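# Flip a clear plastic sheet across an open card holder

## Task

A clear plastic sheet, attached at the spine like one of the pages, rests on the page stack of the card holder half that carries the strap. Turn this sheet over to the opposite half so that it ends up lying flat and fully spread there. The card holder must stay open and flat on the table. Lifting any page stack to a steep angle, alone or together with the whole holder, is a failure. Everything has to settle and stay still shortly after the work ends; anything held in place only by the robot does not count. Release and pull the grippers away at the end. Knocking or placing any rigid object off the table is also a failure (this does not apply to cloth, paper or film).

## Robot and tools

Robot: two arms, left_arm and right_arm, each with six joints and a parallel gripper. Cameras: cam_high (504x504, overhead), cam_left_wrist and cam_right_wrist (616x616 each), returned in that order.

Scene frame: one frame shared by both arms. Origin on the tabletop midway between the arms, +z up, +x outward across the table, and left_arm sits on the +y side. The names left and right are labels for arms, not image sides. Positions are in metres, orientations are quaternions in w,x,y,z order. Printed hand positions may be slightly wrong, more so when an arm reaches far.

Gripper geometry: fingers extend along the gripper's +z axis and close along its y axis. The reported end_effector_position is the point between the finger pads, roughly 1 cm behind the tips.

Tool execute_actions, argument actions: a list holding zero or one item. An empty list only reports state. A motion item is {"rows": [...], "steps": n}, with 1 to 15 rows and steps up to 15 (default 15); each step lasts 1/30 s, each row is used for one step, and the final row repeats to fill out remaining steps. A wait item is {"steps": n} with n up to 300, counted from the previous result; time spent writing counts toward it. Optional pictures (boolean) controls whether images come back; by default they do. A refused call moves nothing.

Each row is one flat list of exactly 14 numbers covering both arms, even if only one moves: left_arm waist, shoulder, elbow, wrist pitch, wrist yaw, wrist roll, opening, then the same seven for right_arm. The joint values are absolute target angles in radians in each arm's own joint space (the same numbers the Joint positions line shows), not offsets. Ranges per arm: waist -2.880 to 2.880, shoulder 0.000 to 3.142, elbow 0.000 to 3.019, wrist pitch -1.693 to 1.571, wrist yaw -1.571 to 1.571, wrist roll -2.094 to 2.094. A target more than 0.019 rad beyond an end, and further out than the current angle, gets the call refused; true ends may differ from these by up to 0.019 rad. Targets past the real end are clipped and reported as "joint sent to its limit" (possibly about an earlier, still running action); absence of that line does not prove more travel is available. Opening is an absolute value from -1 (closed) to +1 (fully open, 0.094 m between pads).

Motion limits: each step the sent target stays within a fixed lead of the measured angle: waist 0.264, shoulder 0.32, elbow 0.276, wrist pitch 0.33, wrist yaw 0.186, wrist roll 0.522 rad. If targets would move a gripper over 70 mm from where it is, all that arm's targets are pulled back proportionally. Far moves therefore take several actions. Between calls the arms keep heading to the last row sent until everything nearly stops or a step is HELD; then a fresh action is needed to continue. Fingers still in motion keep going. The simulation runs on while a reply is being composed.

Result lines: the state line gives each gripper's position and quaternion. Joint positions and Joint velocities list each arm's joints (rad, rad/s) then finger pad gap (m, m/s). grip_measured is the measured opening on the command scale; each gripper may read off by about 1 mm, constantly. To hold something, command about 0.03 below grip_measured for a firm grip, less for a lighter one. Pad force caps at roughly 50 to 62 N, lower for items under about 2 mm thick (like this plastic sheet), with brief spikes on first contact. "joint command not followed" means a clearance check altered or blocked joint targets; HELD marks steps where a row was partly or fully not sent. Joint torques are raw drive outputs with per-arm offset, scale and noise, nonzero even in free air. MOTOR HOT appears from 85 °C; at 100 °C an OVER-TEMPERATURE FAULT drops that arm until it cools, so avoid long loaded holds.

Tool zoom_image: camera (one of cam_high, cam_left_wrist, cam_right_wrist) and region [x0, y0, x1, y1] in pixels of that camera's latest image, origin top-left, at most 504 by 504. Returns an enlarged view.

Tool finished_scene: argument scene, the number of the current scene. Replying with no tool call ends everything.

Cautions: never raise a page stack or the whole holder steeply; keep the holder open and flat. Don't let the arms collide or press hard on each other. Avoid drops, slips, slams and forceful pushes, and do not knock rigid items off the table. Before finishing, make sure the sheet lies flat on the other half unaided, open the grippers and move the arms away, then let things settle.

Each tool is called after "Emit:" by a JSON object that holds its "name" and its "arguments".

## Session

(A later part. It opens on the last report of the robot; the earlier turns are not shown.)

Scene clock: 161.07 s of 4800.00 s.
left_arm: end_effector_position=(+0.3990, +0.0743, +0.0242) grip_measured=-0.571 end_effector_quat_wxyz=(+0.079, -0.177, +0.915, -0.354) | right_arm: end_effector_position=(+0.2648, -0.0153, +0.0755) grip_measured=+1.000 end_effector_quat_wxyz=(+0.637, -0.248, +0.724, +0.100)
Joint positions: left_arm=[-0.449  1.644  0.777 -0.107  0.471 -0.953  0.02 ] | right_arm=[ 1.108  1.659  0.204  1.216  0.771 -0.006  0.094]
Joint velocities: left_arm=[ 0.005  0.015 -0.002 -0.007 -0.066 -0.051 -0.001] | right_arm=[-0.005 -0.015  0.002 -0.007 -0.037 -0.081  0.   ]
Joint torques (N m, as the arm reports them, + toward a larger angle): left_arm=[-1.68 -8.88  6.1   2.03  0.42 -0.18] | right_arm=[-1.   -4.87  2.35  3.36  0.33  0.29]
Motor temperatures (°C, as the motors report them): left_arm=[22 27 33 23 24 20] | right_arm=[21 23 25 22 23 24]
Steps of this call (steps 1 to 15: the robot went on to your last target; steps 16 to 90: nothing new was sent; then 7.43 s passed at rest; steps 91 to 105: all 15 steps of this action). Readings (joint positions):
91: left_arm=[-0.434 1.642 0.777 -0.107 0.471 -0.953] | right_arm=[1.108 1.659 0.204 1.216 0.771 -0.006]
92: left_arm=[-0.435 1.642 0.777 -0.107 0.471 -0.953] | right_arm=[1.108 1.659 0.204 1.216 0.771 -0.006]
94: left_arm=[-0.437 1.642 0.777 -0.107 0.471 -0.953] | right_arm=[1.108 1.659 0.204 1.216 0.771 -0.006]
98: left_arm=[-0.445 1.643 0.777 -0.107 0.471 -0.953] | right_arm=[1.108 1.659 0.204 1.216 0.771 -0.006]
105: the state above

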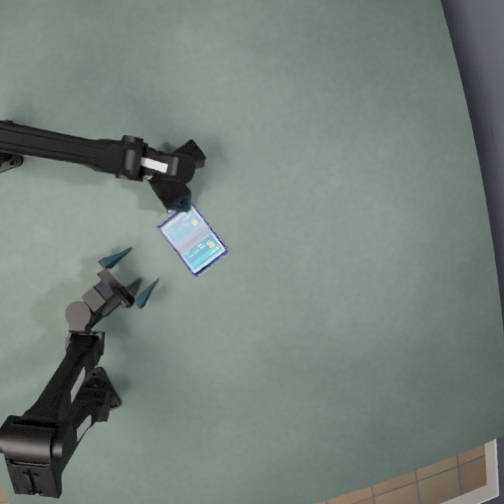

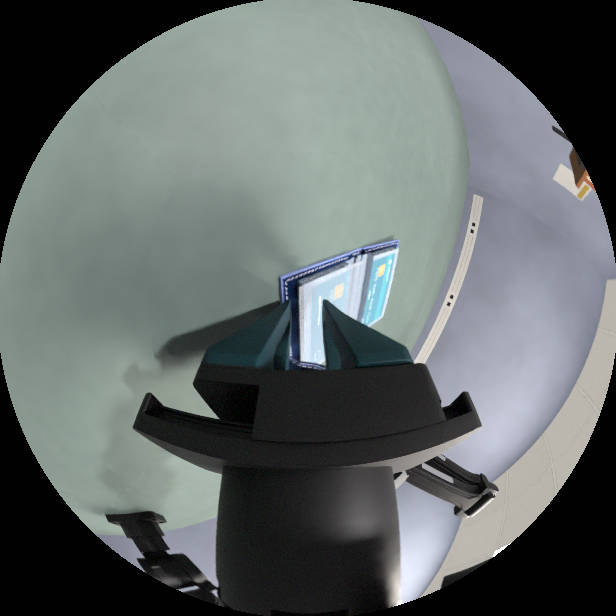

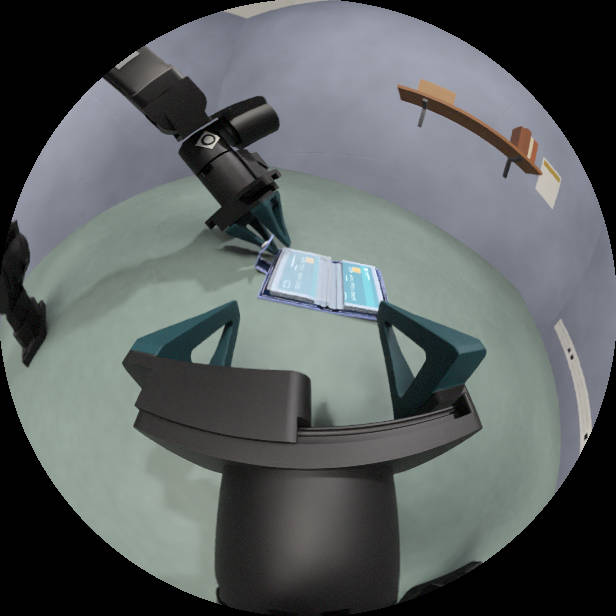

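Emit:
{"name": "execute_actions", "arguments": {"actions": [{"rows": [[-0.458,1.669,0.764,-0.087,0.474,-0.970,-0.574,1.113,1.665,0.205,1.24,0.776,0,1],[-0.459,1.671,0.764,-0.085,0.474,-0.970,-0.574,1.113,1.665,0.205,1.24,0.776,0,1],[-0.460,1.672,0.764,-0.082,0.474,-0.970,-0.574,1.113,1.665,0.205,1.24,0.776,0,1],[-0.461,1.673,0.764,-0.079,0.474,-0.970,-0.574,1.113,1.665,0.205,1.24,0.776,0,1],[-0.462,1.674,0.764,-0.076,0.474,-0.970,-0.574,1.113,1.665,0.205,1.24,0.776,0,1],[-0.463,1.675,0.764,-0.073,0.474,-0.970,-0.574,1.113,1.665,0.205,1.24,0.776,0,1],[-0.464,1.676,0.764,-0.070,0.474,-0.970,-0.574,1.113,1.665,0.205,1.24,0.776,0,1],[-0.465,1.676,0.764,-0.068,0.474,-0.970,-0.574,1.113,1.665,0.205,1.24,0.776,0,1]], "steps": 15}]}}

Emit:
{"name": "zoom_image", "arguments": {"camera": "cam_left_wrist", "region": [260, 250, 380, 360]}}

Emit:
{"name": "zoom_image", "arguments": {"camera": "cam_right_wrist", "region": [230, 210, 330, 300]}}

Scene clock: 174.87 s of 4800.00 s.
left_arm: end_effector_position=(+0.3999, +0.0712, +0.0218) grip_measured=-0.571 end_effector_quat_wxyz=(+0.082, -0.174, +0.914, -0.356) | right_arm: end_effector_position=(+0.2648, -0.0153, +0.0755) grip_measured=+1.000 end_effector_quat_wxyz=(+0.637, -0.248, +0.724, +0.100)
Joint positions: left_arm=[-0.454  1.654  0.777 -0.088  0.471 -0.953  0.02 ] | right_arm=[ 1.108  1.659  0.204  1.216  0.771 -0.006  0.094]
Joint velocities: left_arm=[ 0.005  0.005 -0.002  0.007  0.066 -0.095 -0.   ] | right_arm=[-0.005 -0.005 -0.022 -0.007 -0.007 -0.022  0.   ]
Joint torques (N m, as the arm reports them, + toward a larger angle): left_arm=[-2.   -9.1   6.05  2.02  0.4  -0.18] | right_arm=[-0.61 -4.67  2.4   3.29  0.3   0.26]
Motor temperatures (°C, as the motors report them): left_arm=[22 27 33 23 24 20] | right_arm=[21 23 25 22 23 24]
Steps of this call (steps 1 to 15: the robot went on to your last target; steps 16 to 90: nothing new was sent; then 10.30 s passed at rest; steps 91 to 105: all 15 steps of this action). Readings (joint positions):
91: left_arm=[-0.449 1.644 0.777 -0.107 0.471 -0.953] | right_arm=[1.108 1.659 0.204 1.216 0.771 -0.006]
92: left_arm=[-0.449 1.644 0.777 -0.106 0.471 -0.953] | right_arm=[1.108 1.659 0.204 1.216 0.771 -0.006]
94: left_arm=[-0.449 1.646 0.777 -0.103 0.471 -0.953] | right_arm=[1.108 1.659 0.204 1.216 0.771 -0.006]
98: left_arm=[-0.450 1.652 0.777 -0.092 0.471 -0.953] | right_arm=[1.108 1.659 0.204 1.216 0.771 -0.006]
105: the state above

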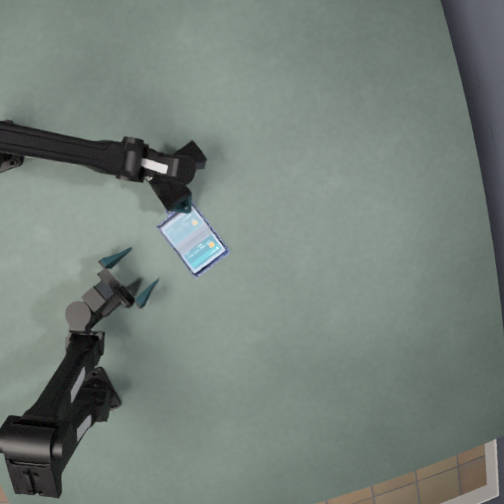

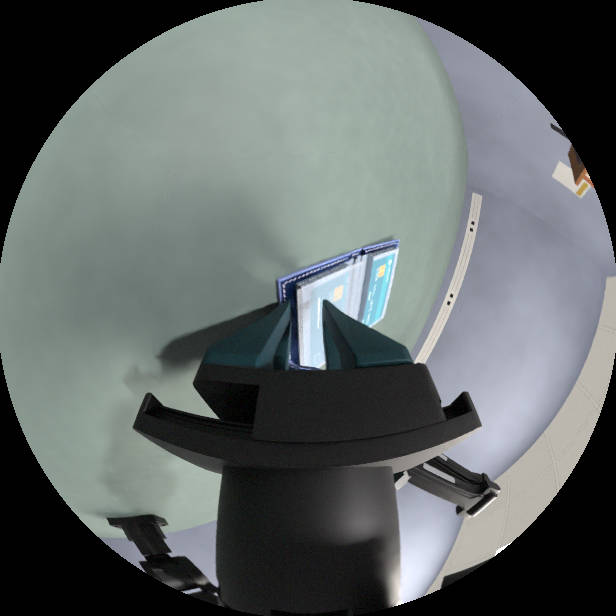

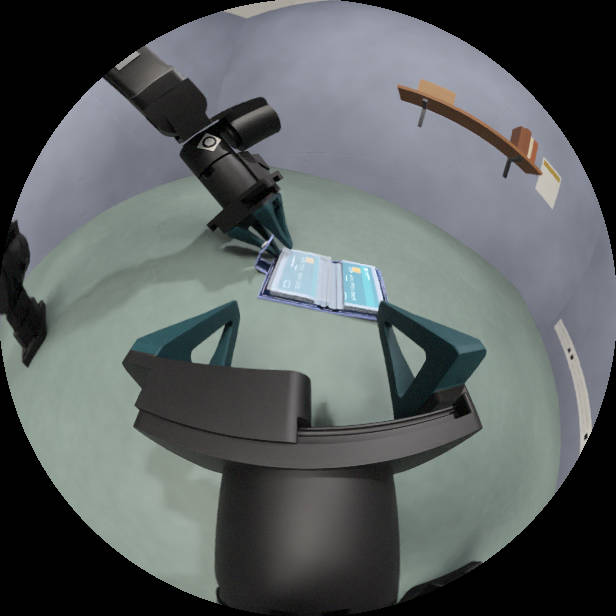

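Region (260, 250, 380, 360) of cam_left_wrist's 616x616 image, scaled by 4.200, with more detail than that image has; it fills the top 462 rows of this view, and the rest is white.

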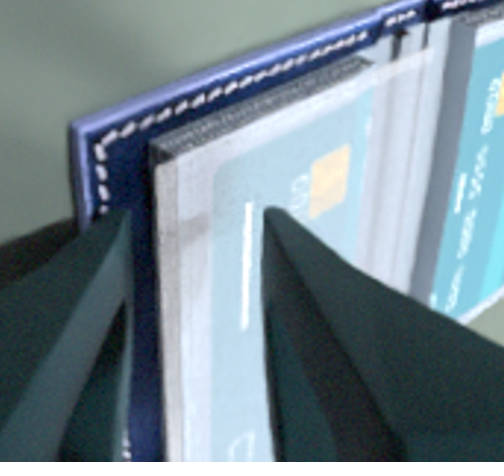

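Region (230, 210, 330, 300) of cam_right_wrist's 616x616 image, scaled by 5.040, with more detail than that image has; it fills the top 454 rows of this view, and the rest is white.

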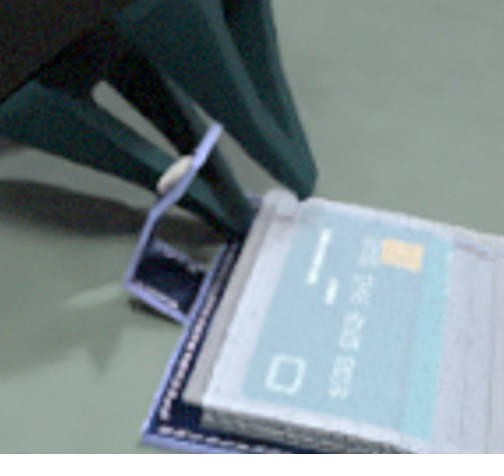

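Emit:
{"name": "execute_actions", "arguments": {"actions": [{"rows": [[-0.466,1.677,0.764,-0.066,0.474,-0.970,-0.574,1.113,1.665,0.205,1.24,0.776,0,1],[-0.467,1.677,0.764,-0.063,0.474,-0.970,-0.574,1.113,1.665,0.205,1.24,0.776,0,1],[-0.468,1.678,0.764,-0.060,0.474,-0.970,-0.574,1.113,1.665,0.205,1.24,0.776,0,1],[-0.469,1.679,0.764,-0.057,0.474,-0.970,-0.574,1.113,1.665,0.205,1.24,0.776,0,1],[-0.470,1.679,0.764,-0.054,0.474,-0.970,-0.574,1.113,1.665,0.205,1.24,0.776,0,1],[-0.471,1.680,0.764,-0.051,0.474,-0.970,-0.574,1.113,1.665,0.205,1.24,0.776,0,1],[-0.472,1.681,0.764,-0.048,0.474,-0.970,-0.574,1.113,1.665,0.205,1.24,0.776,0,1],[-0.472,1.681,0.764,-0.045,0.474,-0.970,-0.574,1.113,1.665,0.205,1.24,0.776,0,1]], "steps": 15}]}}

Emit:
{"name": "zoom_image", "arguments": {"camera": "cam_left_wrist", "region": [260, 250, 380, 360]}}

Emit:
{"name": "zoom_image", "arguments": {"camera": "cam_right_wrist", "region": [230, 210, 330, 300]}}

Scene clock: 188.03 s of 4800.00 s.
left_arm: end_effector_position=(+0.4012, +0.0665, +0.0231) grip_measured=-0.571 end_effector_quat_wxyz=(+0.088, -0.167, +0.913, -0.362) | right_arm: end_effector_position=(+0.2648, -0.0153, +0.0755) grip_measured=+1.000 end_effector_quat_wxyz=(+0.637, -0.248, +0.724, +0.100)
Joint positions: left_arm=[-0.461  1.657  0.777 -0.065  0.471 -0.953  0.02 ] | right_arm=[ 1.108  1.659  0.204  1.216  0.771 -0.006  0.094]
Joint velocities: left_arm=[ 0.005 -0.005  0.002  0.007 -0.066  0.007 -0.003] | right_arm=[-0.005 -0.005  0.002 -0.002 -0.022  0.037  0.   ]
Joint torques (N m, as the arm reports them, + toward a larger angle): left_arm=[-1.73 -9.03  6.02  2.02  0.41 -0.17] | right_arm=[-1.18 -4.77  2.36  3.39  0.31  0.28]
Motor temperatures (°C, as the motors report them): left_arm=[22 27 33 23 24 20] | right_arm=[21 23 25 22 23 24]
Steps of this call (steps 1 to 15: the robot went on to your last target; steps 16 to 90: nothing new was sent; then 9.67 s passed at rest; steps 91 to 105: all 15 steps of this action). Readings (joint positions):
91: left_arm=[-0.454 1.654 0.777 -0.088 0.471 -0.953] | right_arm=[1.108 1.659 0.204 1.216 0.771 -0.006]
92: left_arm=[-0.454 1.654 0.777 -0.087 0.471 -0.953] | right_arm=[1.108 1.659 0.204 1.216 0.771 -0.006]
94: left_arm=[-0.455 1.654 0.777 -0.082 0.471 -0.953] | right_arm=[1.108 1.659 0.204 1.216 0.771 -0.006]
98: left_arm=[-0.459 1.656 0.777 -0.070 0.471 -0.953] | right_arm=[1.108 1.659 0.204 1.216 0.771 -0.006]
105: the state above

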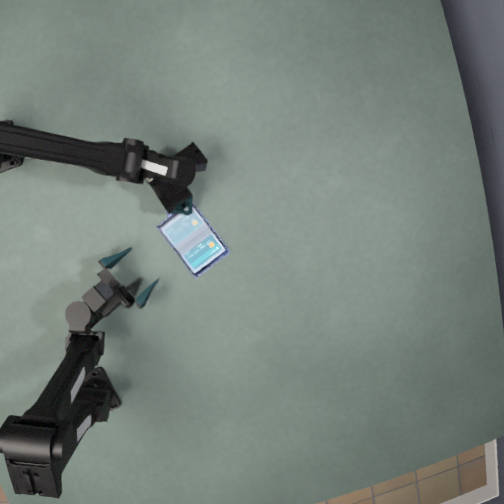

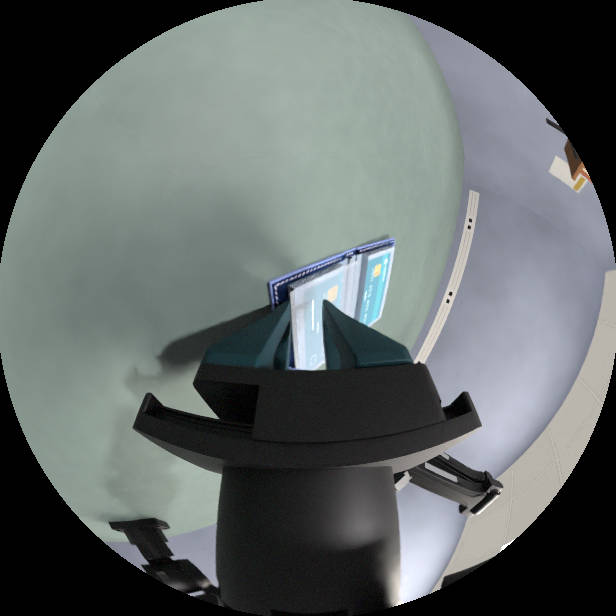

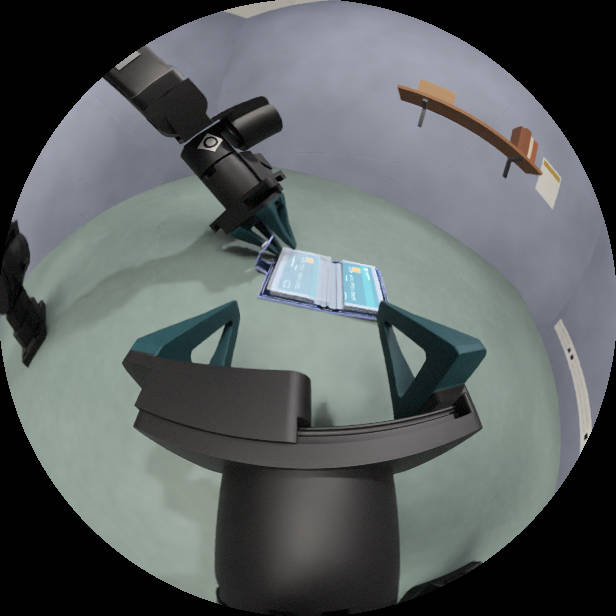

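Region (260, 250, 380, 360) of cam_left_wrist's 616x616 image, scaled by 4.200, with more detail than that image has; it fills the top 462 rows of this view, and the rest is white.

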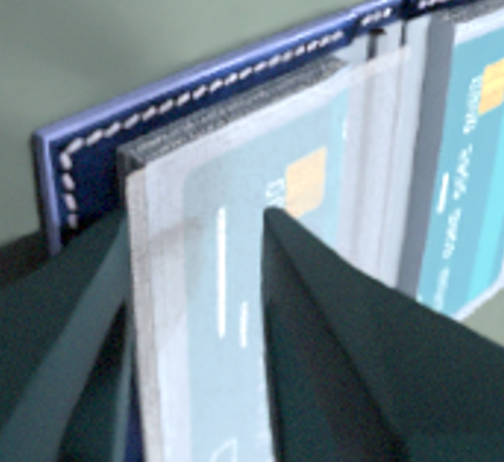

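Region (230, 210, 330, 300) of cam_right_wrist's 616x616 image, scaled by 5.040, with more detail than that image has; it fills the top 454 rows of this view, and the rest is white.

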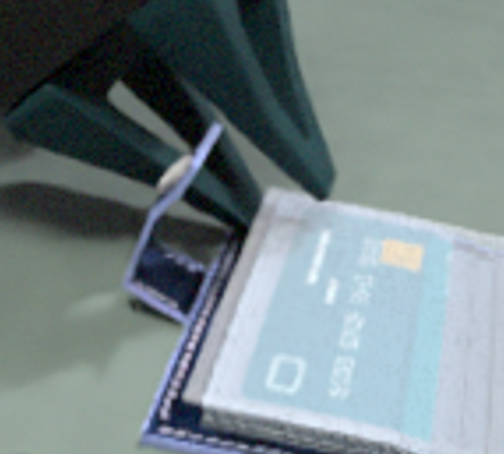

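Emit:
{"name": "execute_actions", "arguments": {"actions": [{"rows": [[-0.473,1.670,0.764,-0.045,0.474,-0.970,-0.574,1.113,1.665,0.205,1.24,0.776,0,1],[-0.473,1.658,0.764,-0.045,0.474,-0.970,-0.574,1.113,1.665,0.205,1.24,0.776,0,1],[-0.474,1.648,0.764,-0.045,0.474,-0.970,-0.574,1.113,1.665,0.205,1.24,0.776,0,1],[-0.474,1.644,0.764,-0.045,0.474,-0.970,-0.574,1.113,1.665,0.205,1.24,0.776,0,1],[-0.474,1.641,0.764,-0.045,0.474,-0.970,-0.574,1.113,1.665,0.205,1.24,0.776,0,1],[-0.475,1.638,0.764,-0.045,0.474,-0.970,-0.574,1.113,1.665,0.205,1.24,0.776,0,1],[-0.475,1.635,0.764,-0.045,0.474,-0.970,-0.574,1.113,1.665,0.205,1.24,0.776,0,1],[-0.475,1.632,0.764,-0.045,0.474,-0.970,-0.574,1.113,1.665,0.205,1.24,0.776,0,1],[-0.475,1.629,0.764,-0.045,0.474,-0.970,-0.574,1.113,1.665,0.205,1.24,0.776,0,1],[-0.475,1.626,0.764,-0.045,0.474,-0.970,-0.574,1.113,1.665,0.205,1.24,0.776,0,1]], "steps": 15}]}}

Emit:
{"name": "zoom_image", "arguments": {"camera": "cam_left_wrist", "region": [260, 250, 380, 360]}}

Emit:
{"name": "zoom_image", "arguments": {"camera": "cam_right_wrist", "region": [230, 210, 330, 300]}}

Scene clock: 199.77 s of 4800.00 s.
left_arm: end_effector_position=(+0.4022, +0.0650, +0.0307) grip_measured=-0.571 end_effector_quat_wxyz=(+0.094, -0.164, +0.911, -0.366) | right_arm: end_effector_position=(+0.2648, -0.0153, +0.0755) grip_measured=+1.000 end_effector_quat_wxyz=(+0.637, -0.248, +0.724, +0.100)
Joint positions: left_arm=[-0.463  1.641  0.777 -0.065  0.471 -0.953  0.02 ] | right_arm=[ 1.108  1.659  0.204  1.216  0.771 -0.006  0.094]
Joint velocities: left_arm=[-0.015 -0.044  0.007 -0.012 -0.022 -0.081  0.001] | right_arm=[-0.005  0.005 -0.002 -0.012 -0.051  0.022  0.   ]
Joint torques (N m, as the arm reports them, + toward a larger angle): left_arm=[ -1.91 -12.2    6.13   2.1    0.41  -0.17] | right_arm=[-0.79 -5.22  2.4   3.27  0.31  0.27]
Motor temperatures (°C, as the motors report them): left_arm=[22 27 33 23 24 20] | right_arm=[21 23 24 22 23 24]
Steps of this call (steps 1 to 15: the robot went on to your last target; steps 16 to 90: nothing new was sent; then 8.23 s passed at rest; steps 91 to 105: all 15 steps of this action). Readings (joint positions):
91: left_arm=[-0.461 1.657 0.777 -0.065 0.471 -0.953] | right_arm=[1.108 1.659 0.204 1.216 0.771 -0.006]
92: left_arm=[-0.461 1.657 0.777 -0.065 0.471 -0.953] | right_arm=[1.108 1.659 0.204 1.216 0.771 -0.006]
94: left_arm=[-0.461 1.657 0.777 -0.065 0.471 -0.953] | right_arm=[1.108 1.659 0.204 1.216 0.771 -0.006]
98: left_arm=[-0.462 1.656 0.777 -0.065 0.471 -0.953] | right_arm=[1.108 1.659 0.204 1.216 0.771 -0.006]
105: the state above

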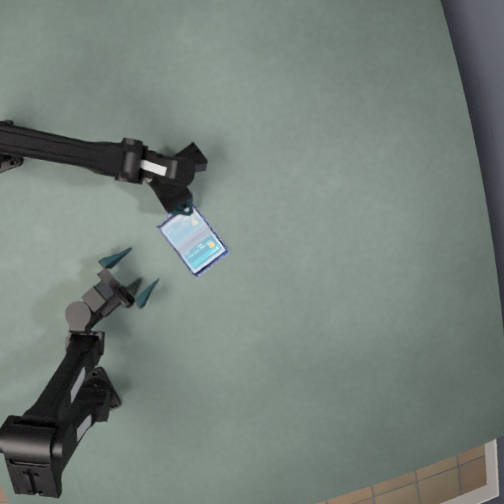

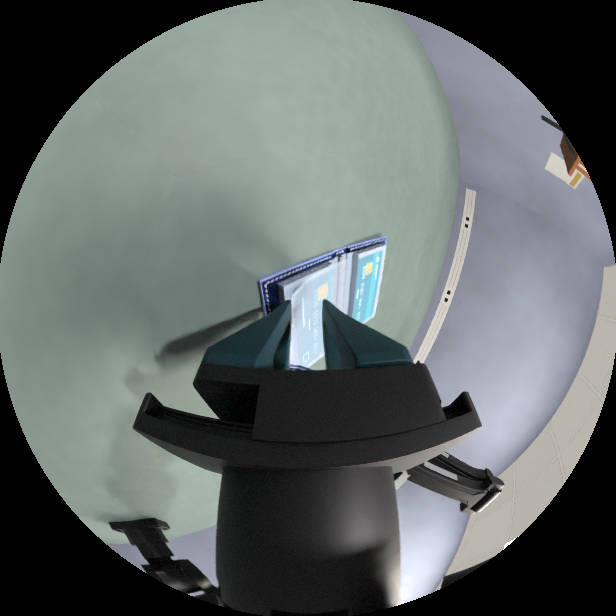

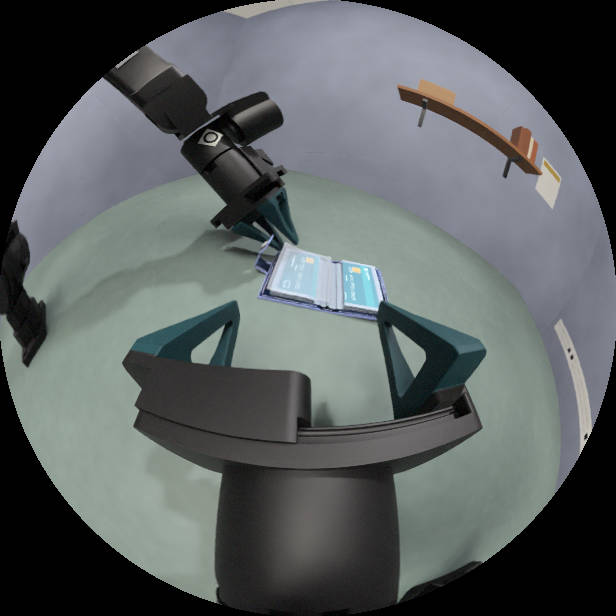

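Region (260, 250, 380, 360) of cam_left_wrist's 616x616 image, scaled by 4.200, with more detail than that image has; it fills the top 462 rows of this view, and the rest is white.

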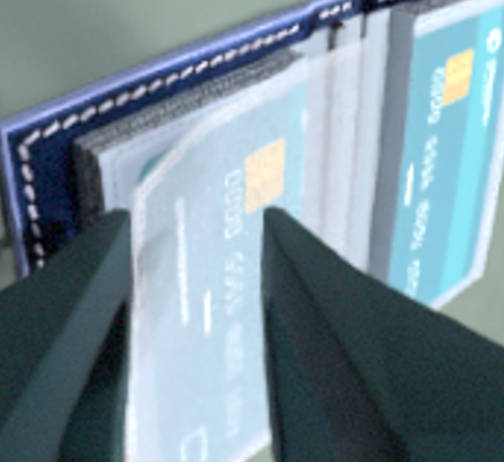

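Region (230, 210, 330, 300) of cam_right_wrist's 616x616 image, scaled by 5.040, with more detail than that image has; it fills the top 454 rows of this view, and the rest is white.

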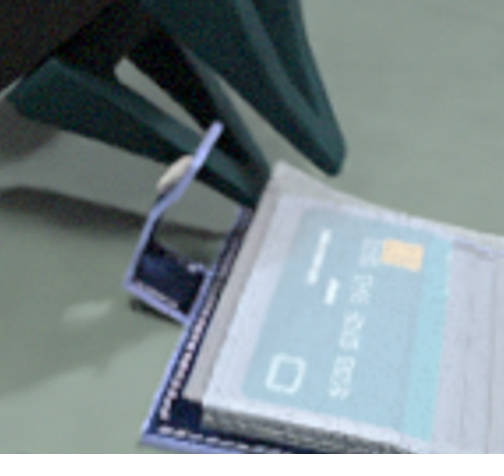

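Emit:
{"name": "execute_actions", "arguments": {"actions": [{"rows": [[-0.476,1.626,0.764,-0.042,0.474,-0.970,-0.574,1.113,1.665,0.205,1.24,0.776,0,1],[-0.477,1.626,0.764,-0.039,0.474,-0.970,-0.574,1.113,1.665,0.205,1.24,0.776,0,1],[-0.478,1.626,0.764,-0.036,0.474,-0.970,-0.574,1.113,1.665,0.205,1.24,0.776,0,1],[-0.479,1.626,0.764,-0.033,0.474,-0.970,-0.574,1.113,1.665,0.205,1.24,0.776,0,1],[-0.480,1.626,0.764,-0.030,0.474,-0.970,-0.574,1.113,1.665,0.205,1.24,0.776,0,1],[-0.481,1.626,0.764,-0.027,0.474,-0.970,-0.574,1.113,1.665,0.205,1.24,0.776,0,1],[-0.482,1.626,0.764,-0.024,0.474,-0.970,-0.574,1.113,1.665,0.205,1.24,0.776,0,1],[-0.483,1.626,0.764,-0.021,0.474,-0.970,-0.574,1.113,1.665,0.205,1.24,0.776,0,1],[-0.484,1.626,0.764,-0.018,0.474,-0.970,-0.574,1.113,1.665,0.205,1.24,0.776,0,1],[-0.485,1.626,0.764,-0.016,0.474,-0.970,-0.574,1.113,1.665,0.205,1.24,0.776,0,1]], "steps": 15}]}}

Emit:
{"name": "zoom_image", "arguments": {"camera": "cam_left_wrist", "region": [260, 250, 380, 360]}}

Emit:
{"name": "zoom_image", "arguments": {"camera": "cam_right_wrist", "region": [230, 210, 330, 300]}}

Scene clock: 209.67 s of 4800.00 s.
left_arm: end_effector_position=(+0.4037, +0.0581, +0.0352) grip_measured=-0.571 end_effector_quat_wxyz=(+0.103, -0.155, +0.908, -0.375) | right_arm: end_effector_position=(+0.2648, -0.0153, +0.0755) grip_measured=+1.000 end_effector_quat_wxyz=(+0.637, -0.248, +0.724, +0.100)
Joint positions: left_arm=[-0.474  1.64   0.777 -0.036  0.471 -0.953  0.02 ] | right_arm=[ 1.108  1.659  0.204  1.216  0.771 -0.006  0.094]
Joint velocities: left_arm=[ 0.005 -0.005 -0.002  0.007  0.037  0.007  0.   ] | right_arm=[-0.005 -0.005  0.012 -0.002  0.007  0.022  0.   ]
Joint torques (N m, as the arm reports them, + toward a larger angle): left_arm=[ -1.81 -12.32   6.18   2.1    0.39  -0.17] | right_arm=[-1.01 -4.91  2.34  3.32  0.33  0.27]
Motor temperatures (°C, as the motors report them): left_arm=[22 27 33 23 24 20] | right_arm=[21 23 24 22 23 24]
Steps of this call (steps 1 to 15: the robot went on to your last target; steps 16 to 90: nothing new was sent; then 6.40 s passed at rest; steps 91 to 105: all 15 steps of this action). Readings (joint positions):
91: left_arm=[-0.463 1.640 0.777 -0.065 0.471 -0.953] | right_arm=[1.108 1.659 0.204 1.216 0.771 -0.006]
92: left_arm=[-0.463 1.640 0.777 -0.063 0.471 -0.953] | right_arm=[1.108 1.659 0.204 1.216 0.771 -0.006]
94: left_arm=[-0.464 1.640 0.777 -0.058 0.471 -0.953] | right_arm=[1.108 1.659 0.204 1.216 0.771 -0.006]
98: left_arm=[-0.468 1.640 0.777 -0.047 0.471 -0.953] | right_arm=[1.108 1.659 0.204 1.216 0.771 -0.006]
105: the state above

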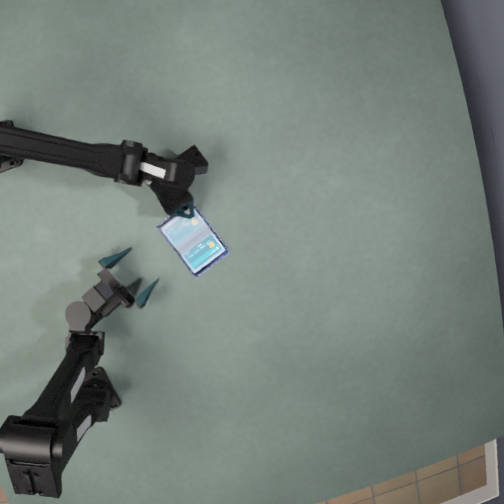

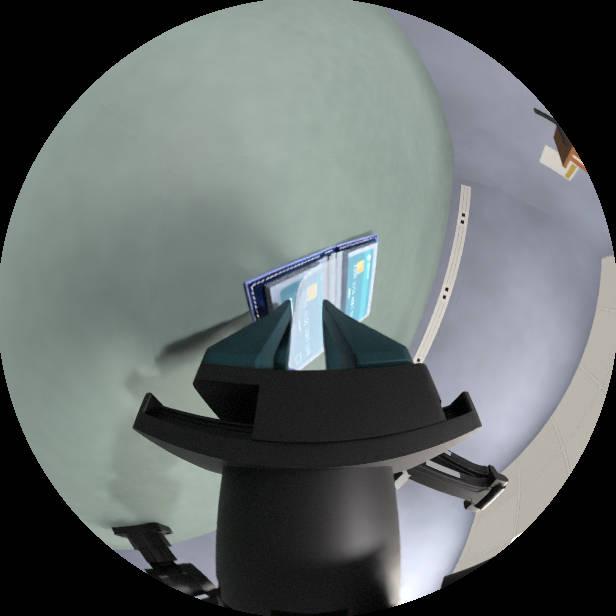

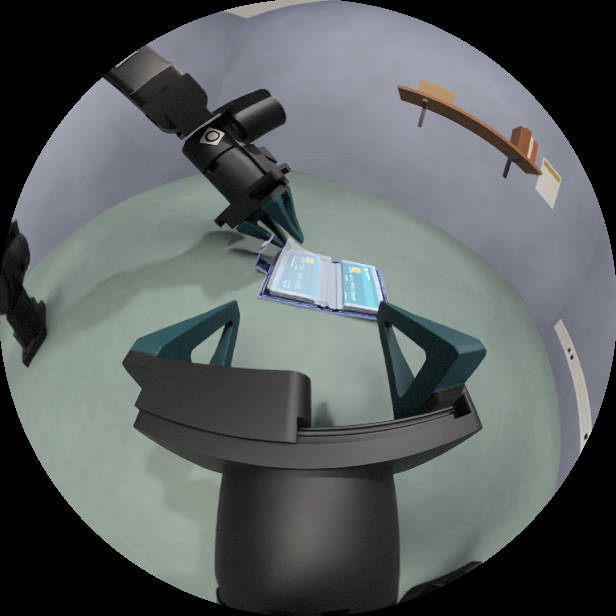

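Region (260, 250, 380, 360) of cam_left_wrist's 616x616 image, scaled by 4.200, with more detail than that image has; it fills the top 462 rows of this view, and the rest is white.

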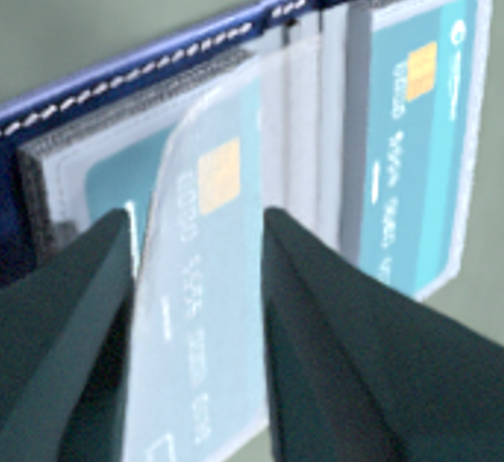

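Region (230, 210, 330, 300) of cam_right_wrist's 616x616 image, scaled by 5.040, with more detail than that image has; it fills the top 454 rows of this view, and the rest is white.

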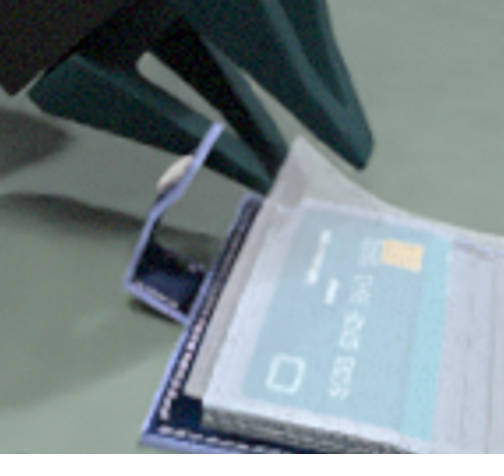

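Sheet is between fingers. Close slowly.

Emit:
{"name": "execute_actions", "arguments": {"actions": [{"rows": [[-0.485,1.626,0.764,-0.016,0.474,-0.970,-0.61,1.113,1.665,0.205,1.24,0.776,0,1],[-0.485,1.626,0.764,-0.016,0.474,-0.970,-0.645,1.113,1.665,0.205,1.24,0.776,0,1],[-0.485,1.626,0.764,-0.016,0.474,-0.970,-0.68,1.113,1.665,0.205,1.24,0.776,0,1],[-0.485,1.626,0.764,-0.016,0.474,-0.970,-0.715,1.113,1.665,0.205,1.24,0.776,0,1],[-0.485,1.626,0.764,-0.016,0.474,-0.970,-0.75,1.113,1.665,0.205,1.24,0.776,0,1],[-0.485,1.626,0.764,-0.016,0.474,-0.970,-0.785,1.113,1.665,0.205,1.24,0.776,0,1],[-0.485,1.626,0.764,-0.016,0.474,-0.970,-0.82,1.113,1.665,0.205,1.24,0.776,0,1],[-0.485,1.626,0.764,-0.016,0.474,-0.970,-0.85,1.113,1.665,0.205,1.24,0.776,0,1],[-0.485,1.626,0.764,-0.016,0.474,-0.970,-0.88,1.113,1.665,0.205,1.24,0.776,0,1],[-0.485,1.626,0.764,-0.016,0.474,-0.970,-0.91,1.113,1.665,0.205,1.24,0.776,0,1],[-0.485,1.626,0.764,-0.016,0.474,-0.970,-0.935,1.113,1.665,0.205,1.24,0.776,0,1],[-0.485,1.626,0.764,-0.016,0.474,-0.970,-0.955,1.113,1.665,0.205,1.24,0.776,0,1],[-0.485,1.626,0.764,-0.016,0.474,-0.970,-0.975,1.113,1.665,0.205,1.24,0.776,0,1],[-0.485,1.626,0.764,-0.016,0.474,-0.970,-0.99,1.113,1.665,0.205,1.24,0.776,0,1],[-0.485,1.626,0.764,-0.016,0.474,-0.970,-1,1.113,1.665,0.205,1.24,0.776,0,1]], "steps": 15}]}}

Emit:
{"name": "zoom_image", "arguments": {"camera": "cam_right_wrist", "region": [230, 200, 350, 300]}}

Scene clock: 222.97 s of 4800.00 s.
left_arm: end_effector_position=(+0.4038, +0.0580, +0.0353) grip_measured=-0.986 end_effector_quat_wxyz=(+0.103, -0.155, +0.908, -0.375) | right_arm: end_effector_position=(+0.2648, -0.0153, +0.0755) grip_measured=+1.000 end_effector_quat_wxyz=(+0.637, -0.248, +0.724, +0.100)
Joint positions: left_arm=[-0.474  1.64   0.777 -0.036  0.471 -0.953  0.001] | right_arm=[ 1.108  1.659  0.204  1.216  0.771 -0.006  0.094]
Joint velocities: left_arm=[-0.005  0.005 -0.017 -0.002 -0.037  0.022 -0.002] | right_arm=[-0.005 -0.005 -0.007 -0.007 -0.022  0.007  0.   ]
Joint torques (N m, as the arm reports them, + toward a larger angle): left_arm=[ -1.89 -12.26   6.21   2.15   0.4   -0.17] | right_arm=[-0.72 -4.62  2.39  3.43  0.32  0.27]
Motor temperatures (°C, as the motors report them): left_arm=[22 27 33 23 24 20] | right_arm=[21 22 24 22 23 24]
Steps of this call (steps 1 to 15: the robot went on to your last target; steps 16 to 90: nothing new was sent; then 9.80 s passed at rest; steps 91 to 105: all 15 steps of this action). Readings (joint positions):
91: left_arm=[-0.474 1.640 0.777 -0.036 0.471 -0.953] | right_arm=[1.108 1.659 0.204 1.216 0.771 -0.006]
92: left_arm=[-0.474 1.640 0.777 -0.036 0.471 -0.953] | right_arm=[1.108 1.659 0.204 1.216 0.771 -0.006]
94: left_arm=[-0.474 1.640 0.777 -0.036 0.471 -0.953] | right_arm=[1.108 1.659 0.204 1.216 0.771 -0.006]
98: left_arm=[-0.474 1.640 0.777 -0.036 0.471 -0.953] | right_arm=[1.108 1.659 0.204 1.216 0.771 -0.006]
105: the state above

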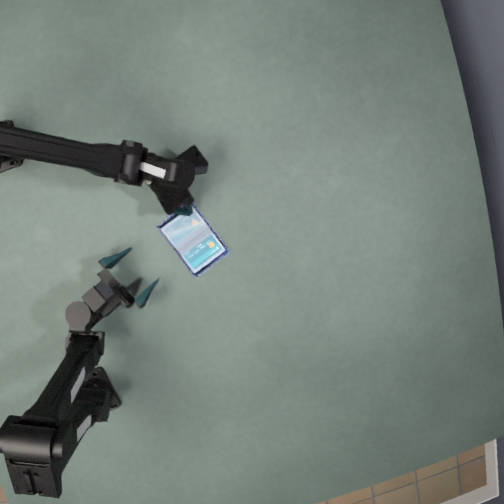

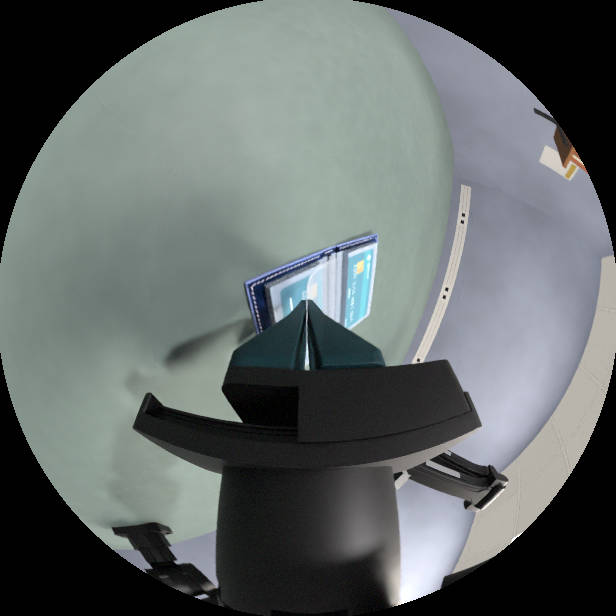

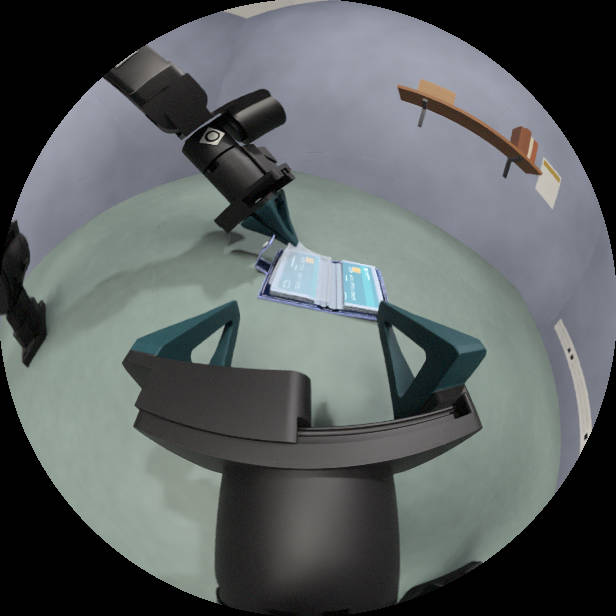

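Region (230, 200, 350, 300) of cam_right_wrist's 616x616 image, scaled by 4.200, with more detail than that image has.

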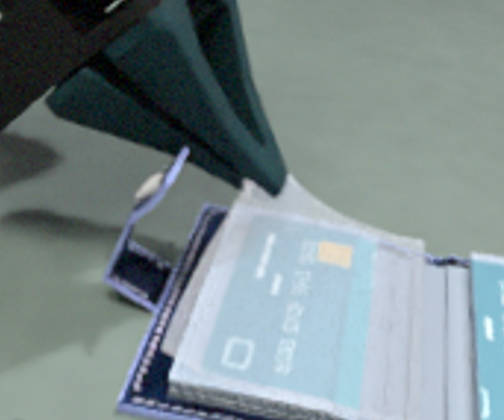

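Emit:
{"name": "execute_actions", "arguments": {"actions": [{"rows": [[-0.487,1.635,0.800,-0.035,0.468,-0.971,-1,1.113,1.665,0.205,1.24,0.776,0,1],[-0.490,1.645,0.830,-0.058,0.462,-0.973,-1,1.113,1.665,0.205,1.24,0.776,0,1],[-0.494,1.652,0.850,-0.080,0.454,-0.976,-1,1.113,1.665,0.205,1.24,0.776,0,1],[-0.499,1.657,0.868,-0.108,0.444,-0.979,-1,1.113,1.665,0.205,1.24,0.776,0,1],[-0.505,1.660,0.886,-0.140,0.433,-0.983,-1,1.113,1.665,0.205,1.24,0.776,0,1],[-0.511,1.661,0.904,-0.174,0.421,-0.987,-1,1.113,1.665,0.205,1.24,0.776,0,1],[-0.517,1.662,0.922,-0.209,0.409,-0.991,-1,1.113,1.665,0.205,1.24,0.776,0,1],[-0.523,1.663,0.940,-0.244,0.397,-0.995,-1,1.113,1.665,0.205,1.24,0.776,0,1],[-0.529,1.664,0.958,-0.279,0.385,-0.999,-1,1.113,1.665,0.205,1.24,0.776,0,1],[-0.535,1.665,0.976,-0.314,0.373,-1.003,-1,1.113,1.665,0.205,1.24,0.776,0,1],[-0.541,1.666,0.994,-0.349,0.361,-1.007,-1,1.113,1.665,0.205,1.24,0.776,0,1],[-0.546,1.667,1.011,-0.384,0.349,-1.011,-1,1.113,1.665,0.205,1.24,0.776,0,1],[-0.551,1.668,1.026,-0.419,0.337,-1.014,-1,1.113,1.665,0.205,1.24,0.776,0,1],[-0.555,1.669,1.039,-0.452,0.325,-1.017,-1,1.113,1.665,0.205,1.24,0.776,0,1],[-0.559,1.669,1.049,-0.481,0.315,-1.020,-1,1.113,1.665,0.205,1.24,0.776,0,1]], "steps": 15}], "pictures": false}}

Emit:
{"name": "execute_actions", "arguments": {"actions": []}}

Emit:
{"name": "zoom_image", "arguments": {"camera": "cam_right_wrist", "region": [230, 170, 410, 330]}}

Scene clock: 258.37 s of 4800.00 s.
left_arm: end_effector_position=(+0.4186, +0.0346, +0.0623) grip_measured=-0.987 end_effector_quat_wxyz=(+0.072, -0.182, +0.938, -0.285) | right_arm: end_effector_position=(+0.2648, -0.0153, +0.0755) grip_measured=+1.000 end_effector_quat_wxyz=(+0.637, -0.248, +0.724, +0.100)
Joint positions: left_arm=[-0.544  1.644  0.984 -0.404  0.328 -0.988  0.001] | right_arm=[ 1.108  1.659  0.204  1.216  0.771 -0.006  0.094]
Joint velocities: left_arm=[-0.161 -0.005  0.408 -0.93  -0.256 -0.154  0.001] | right_arm=[-0.024 -0.005 -0.017 -0.007  0.037 -0.051  0.   ]
Joint torques (N m, as the arm reports them, + toward a larger angle): left_arm=[ -1.38 -10.32  10.97   0.71   0.05  -0.19] | right_arm=[-0.85 -4.79  2.33  3.29  0.32  0.24]
Motor temperatures (°C, as the motors report them): left_arm=[22 28 32 23 24 20] | right_arm=[21 22 24 22 24 24]
Steps of this call (steps 1 to 15: the robot went on to your last target; steps 16 to 90: nothing new was sent; then 31.90 s passed at rest; steps 91 to 105: all 15 steps of this action). Readings (joint positions):
91: left_arm=[-0.474 1.640 0.777 -0.036 0.471 -0.953] | right_arm=[1.108 1.659 0.204 1.216 0.771 -0.006]
92: left_arm=[-0.475 1.640 0.777 -0.038 0.468 -0.953] | right_arm=[1.108 1.659 0.204 1.216 0.771 -0.006]
94: left_arm=[-0.478 1.640 0.786 -0.061 0.454 -0.956] | right_arm=[1.108 1.659 0.204 1.216 0.771 -0.006]
98: left_arm=[-0.497 1.642 0.847 -0.171 0.410 -0.966] | right_arm=[1.108 1.659 0.204 1.216 0.771 -0.006]
105: the state above

Scene clock: 258.37 s of 4800.00 s.
left_arm: end_effector_position=(+0.4186, +0.0346, +0.0623) grip_measured=-0.987 end_effector_quat_wxyz=(+0.072, -0.182, +0.938, -0.285) | right_arm: end_effector_position=(+0.2648, -0.0153, +0.0755) grip_measured=+1.000 end_effector_quat_wxyz=(+0.637, -0.248, +0.724, +0.100)
Joint positions: left_arm=[-0.544  1.644  0.984 -0.404  0.328 -0.988  0.001] | right_arm=[ 1.108  1.659  0.204  1.216  0.771 -0.006  0.094]
Joint velocities: left_arm=[-0.161 -0.005  0.408 -0.93  -0.256 -0.154  0.001] | right_arm=[-0.024 -0.005 -0.017 -0.007  0.037 -0.051  0.   ]
Joint torques (N m, as the arm reports them, + toward a larger angle): left_arm=[ -1.38 -10.32  10.97   0.71   0.05  -0.19] | right_arm=[-0.85 -4.79  2.33  3.29  0.32  0.24]
Motor temperatures (°C, as the motors report them): left_arm=[22 28 32 23 24 20] | right_arm=[21 22 24 22 24 24]

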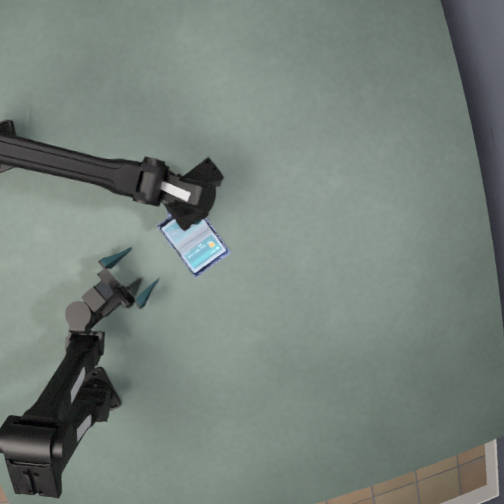

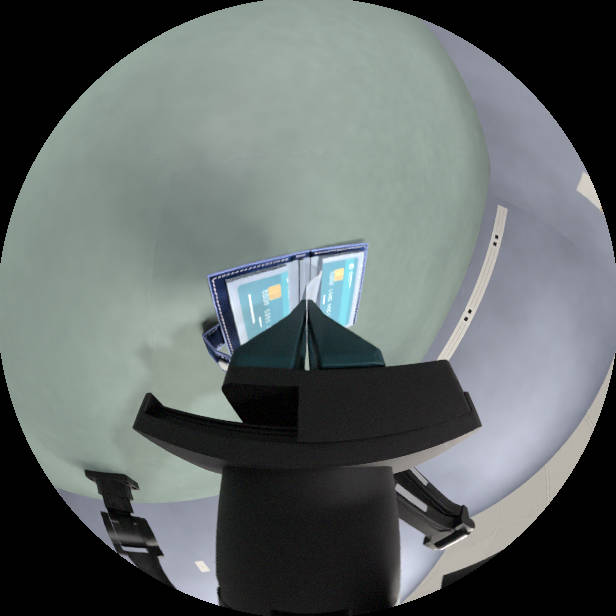

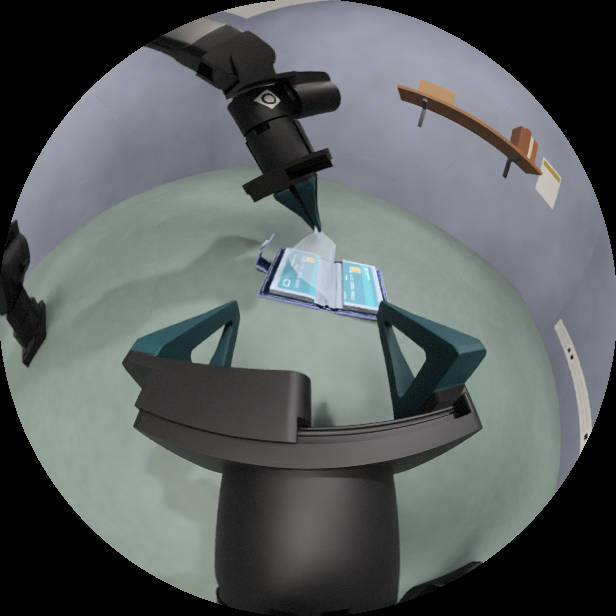

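Region (230, 170, 410, 330) of cam_right_wrist's 616x616 image, scaled by 2.800, with more detail than that image has.

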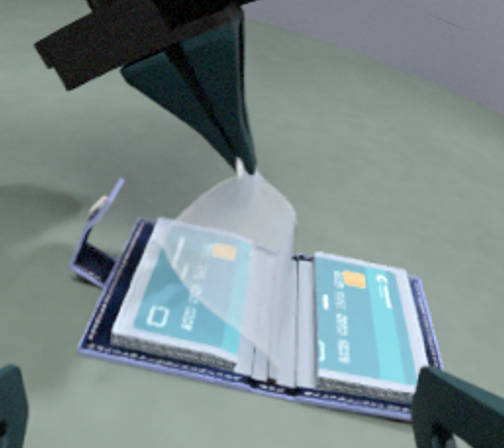

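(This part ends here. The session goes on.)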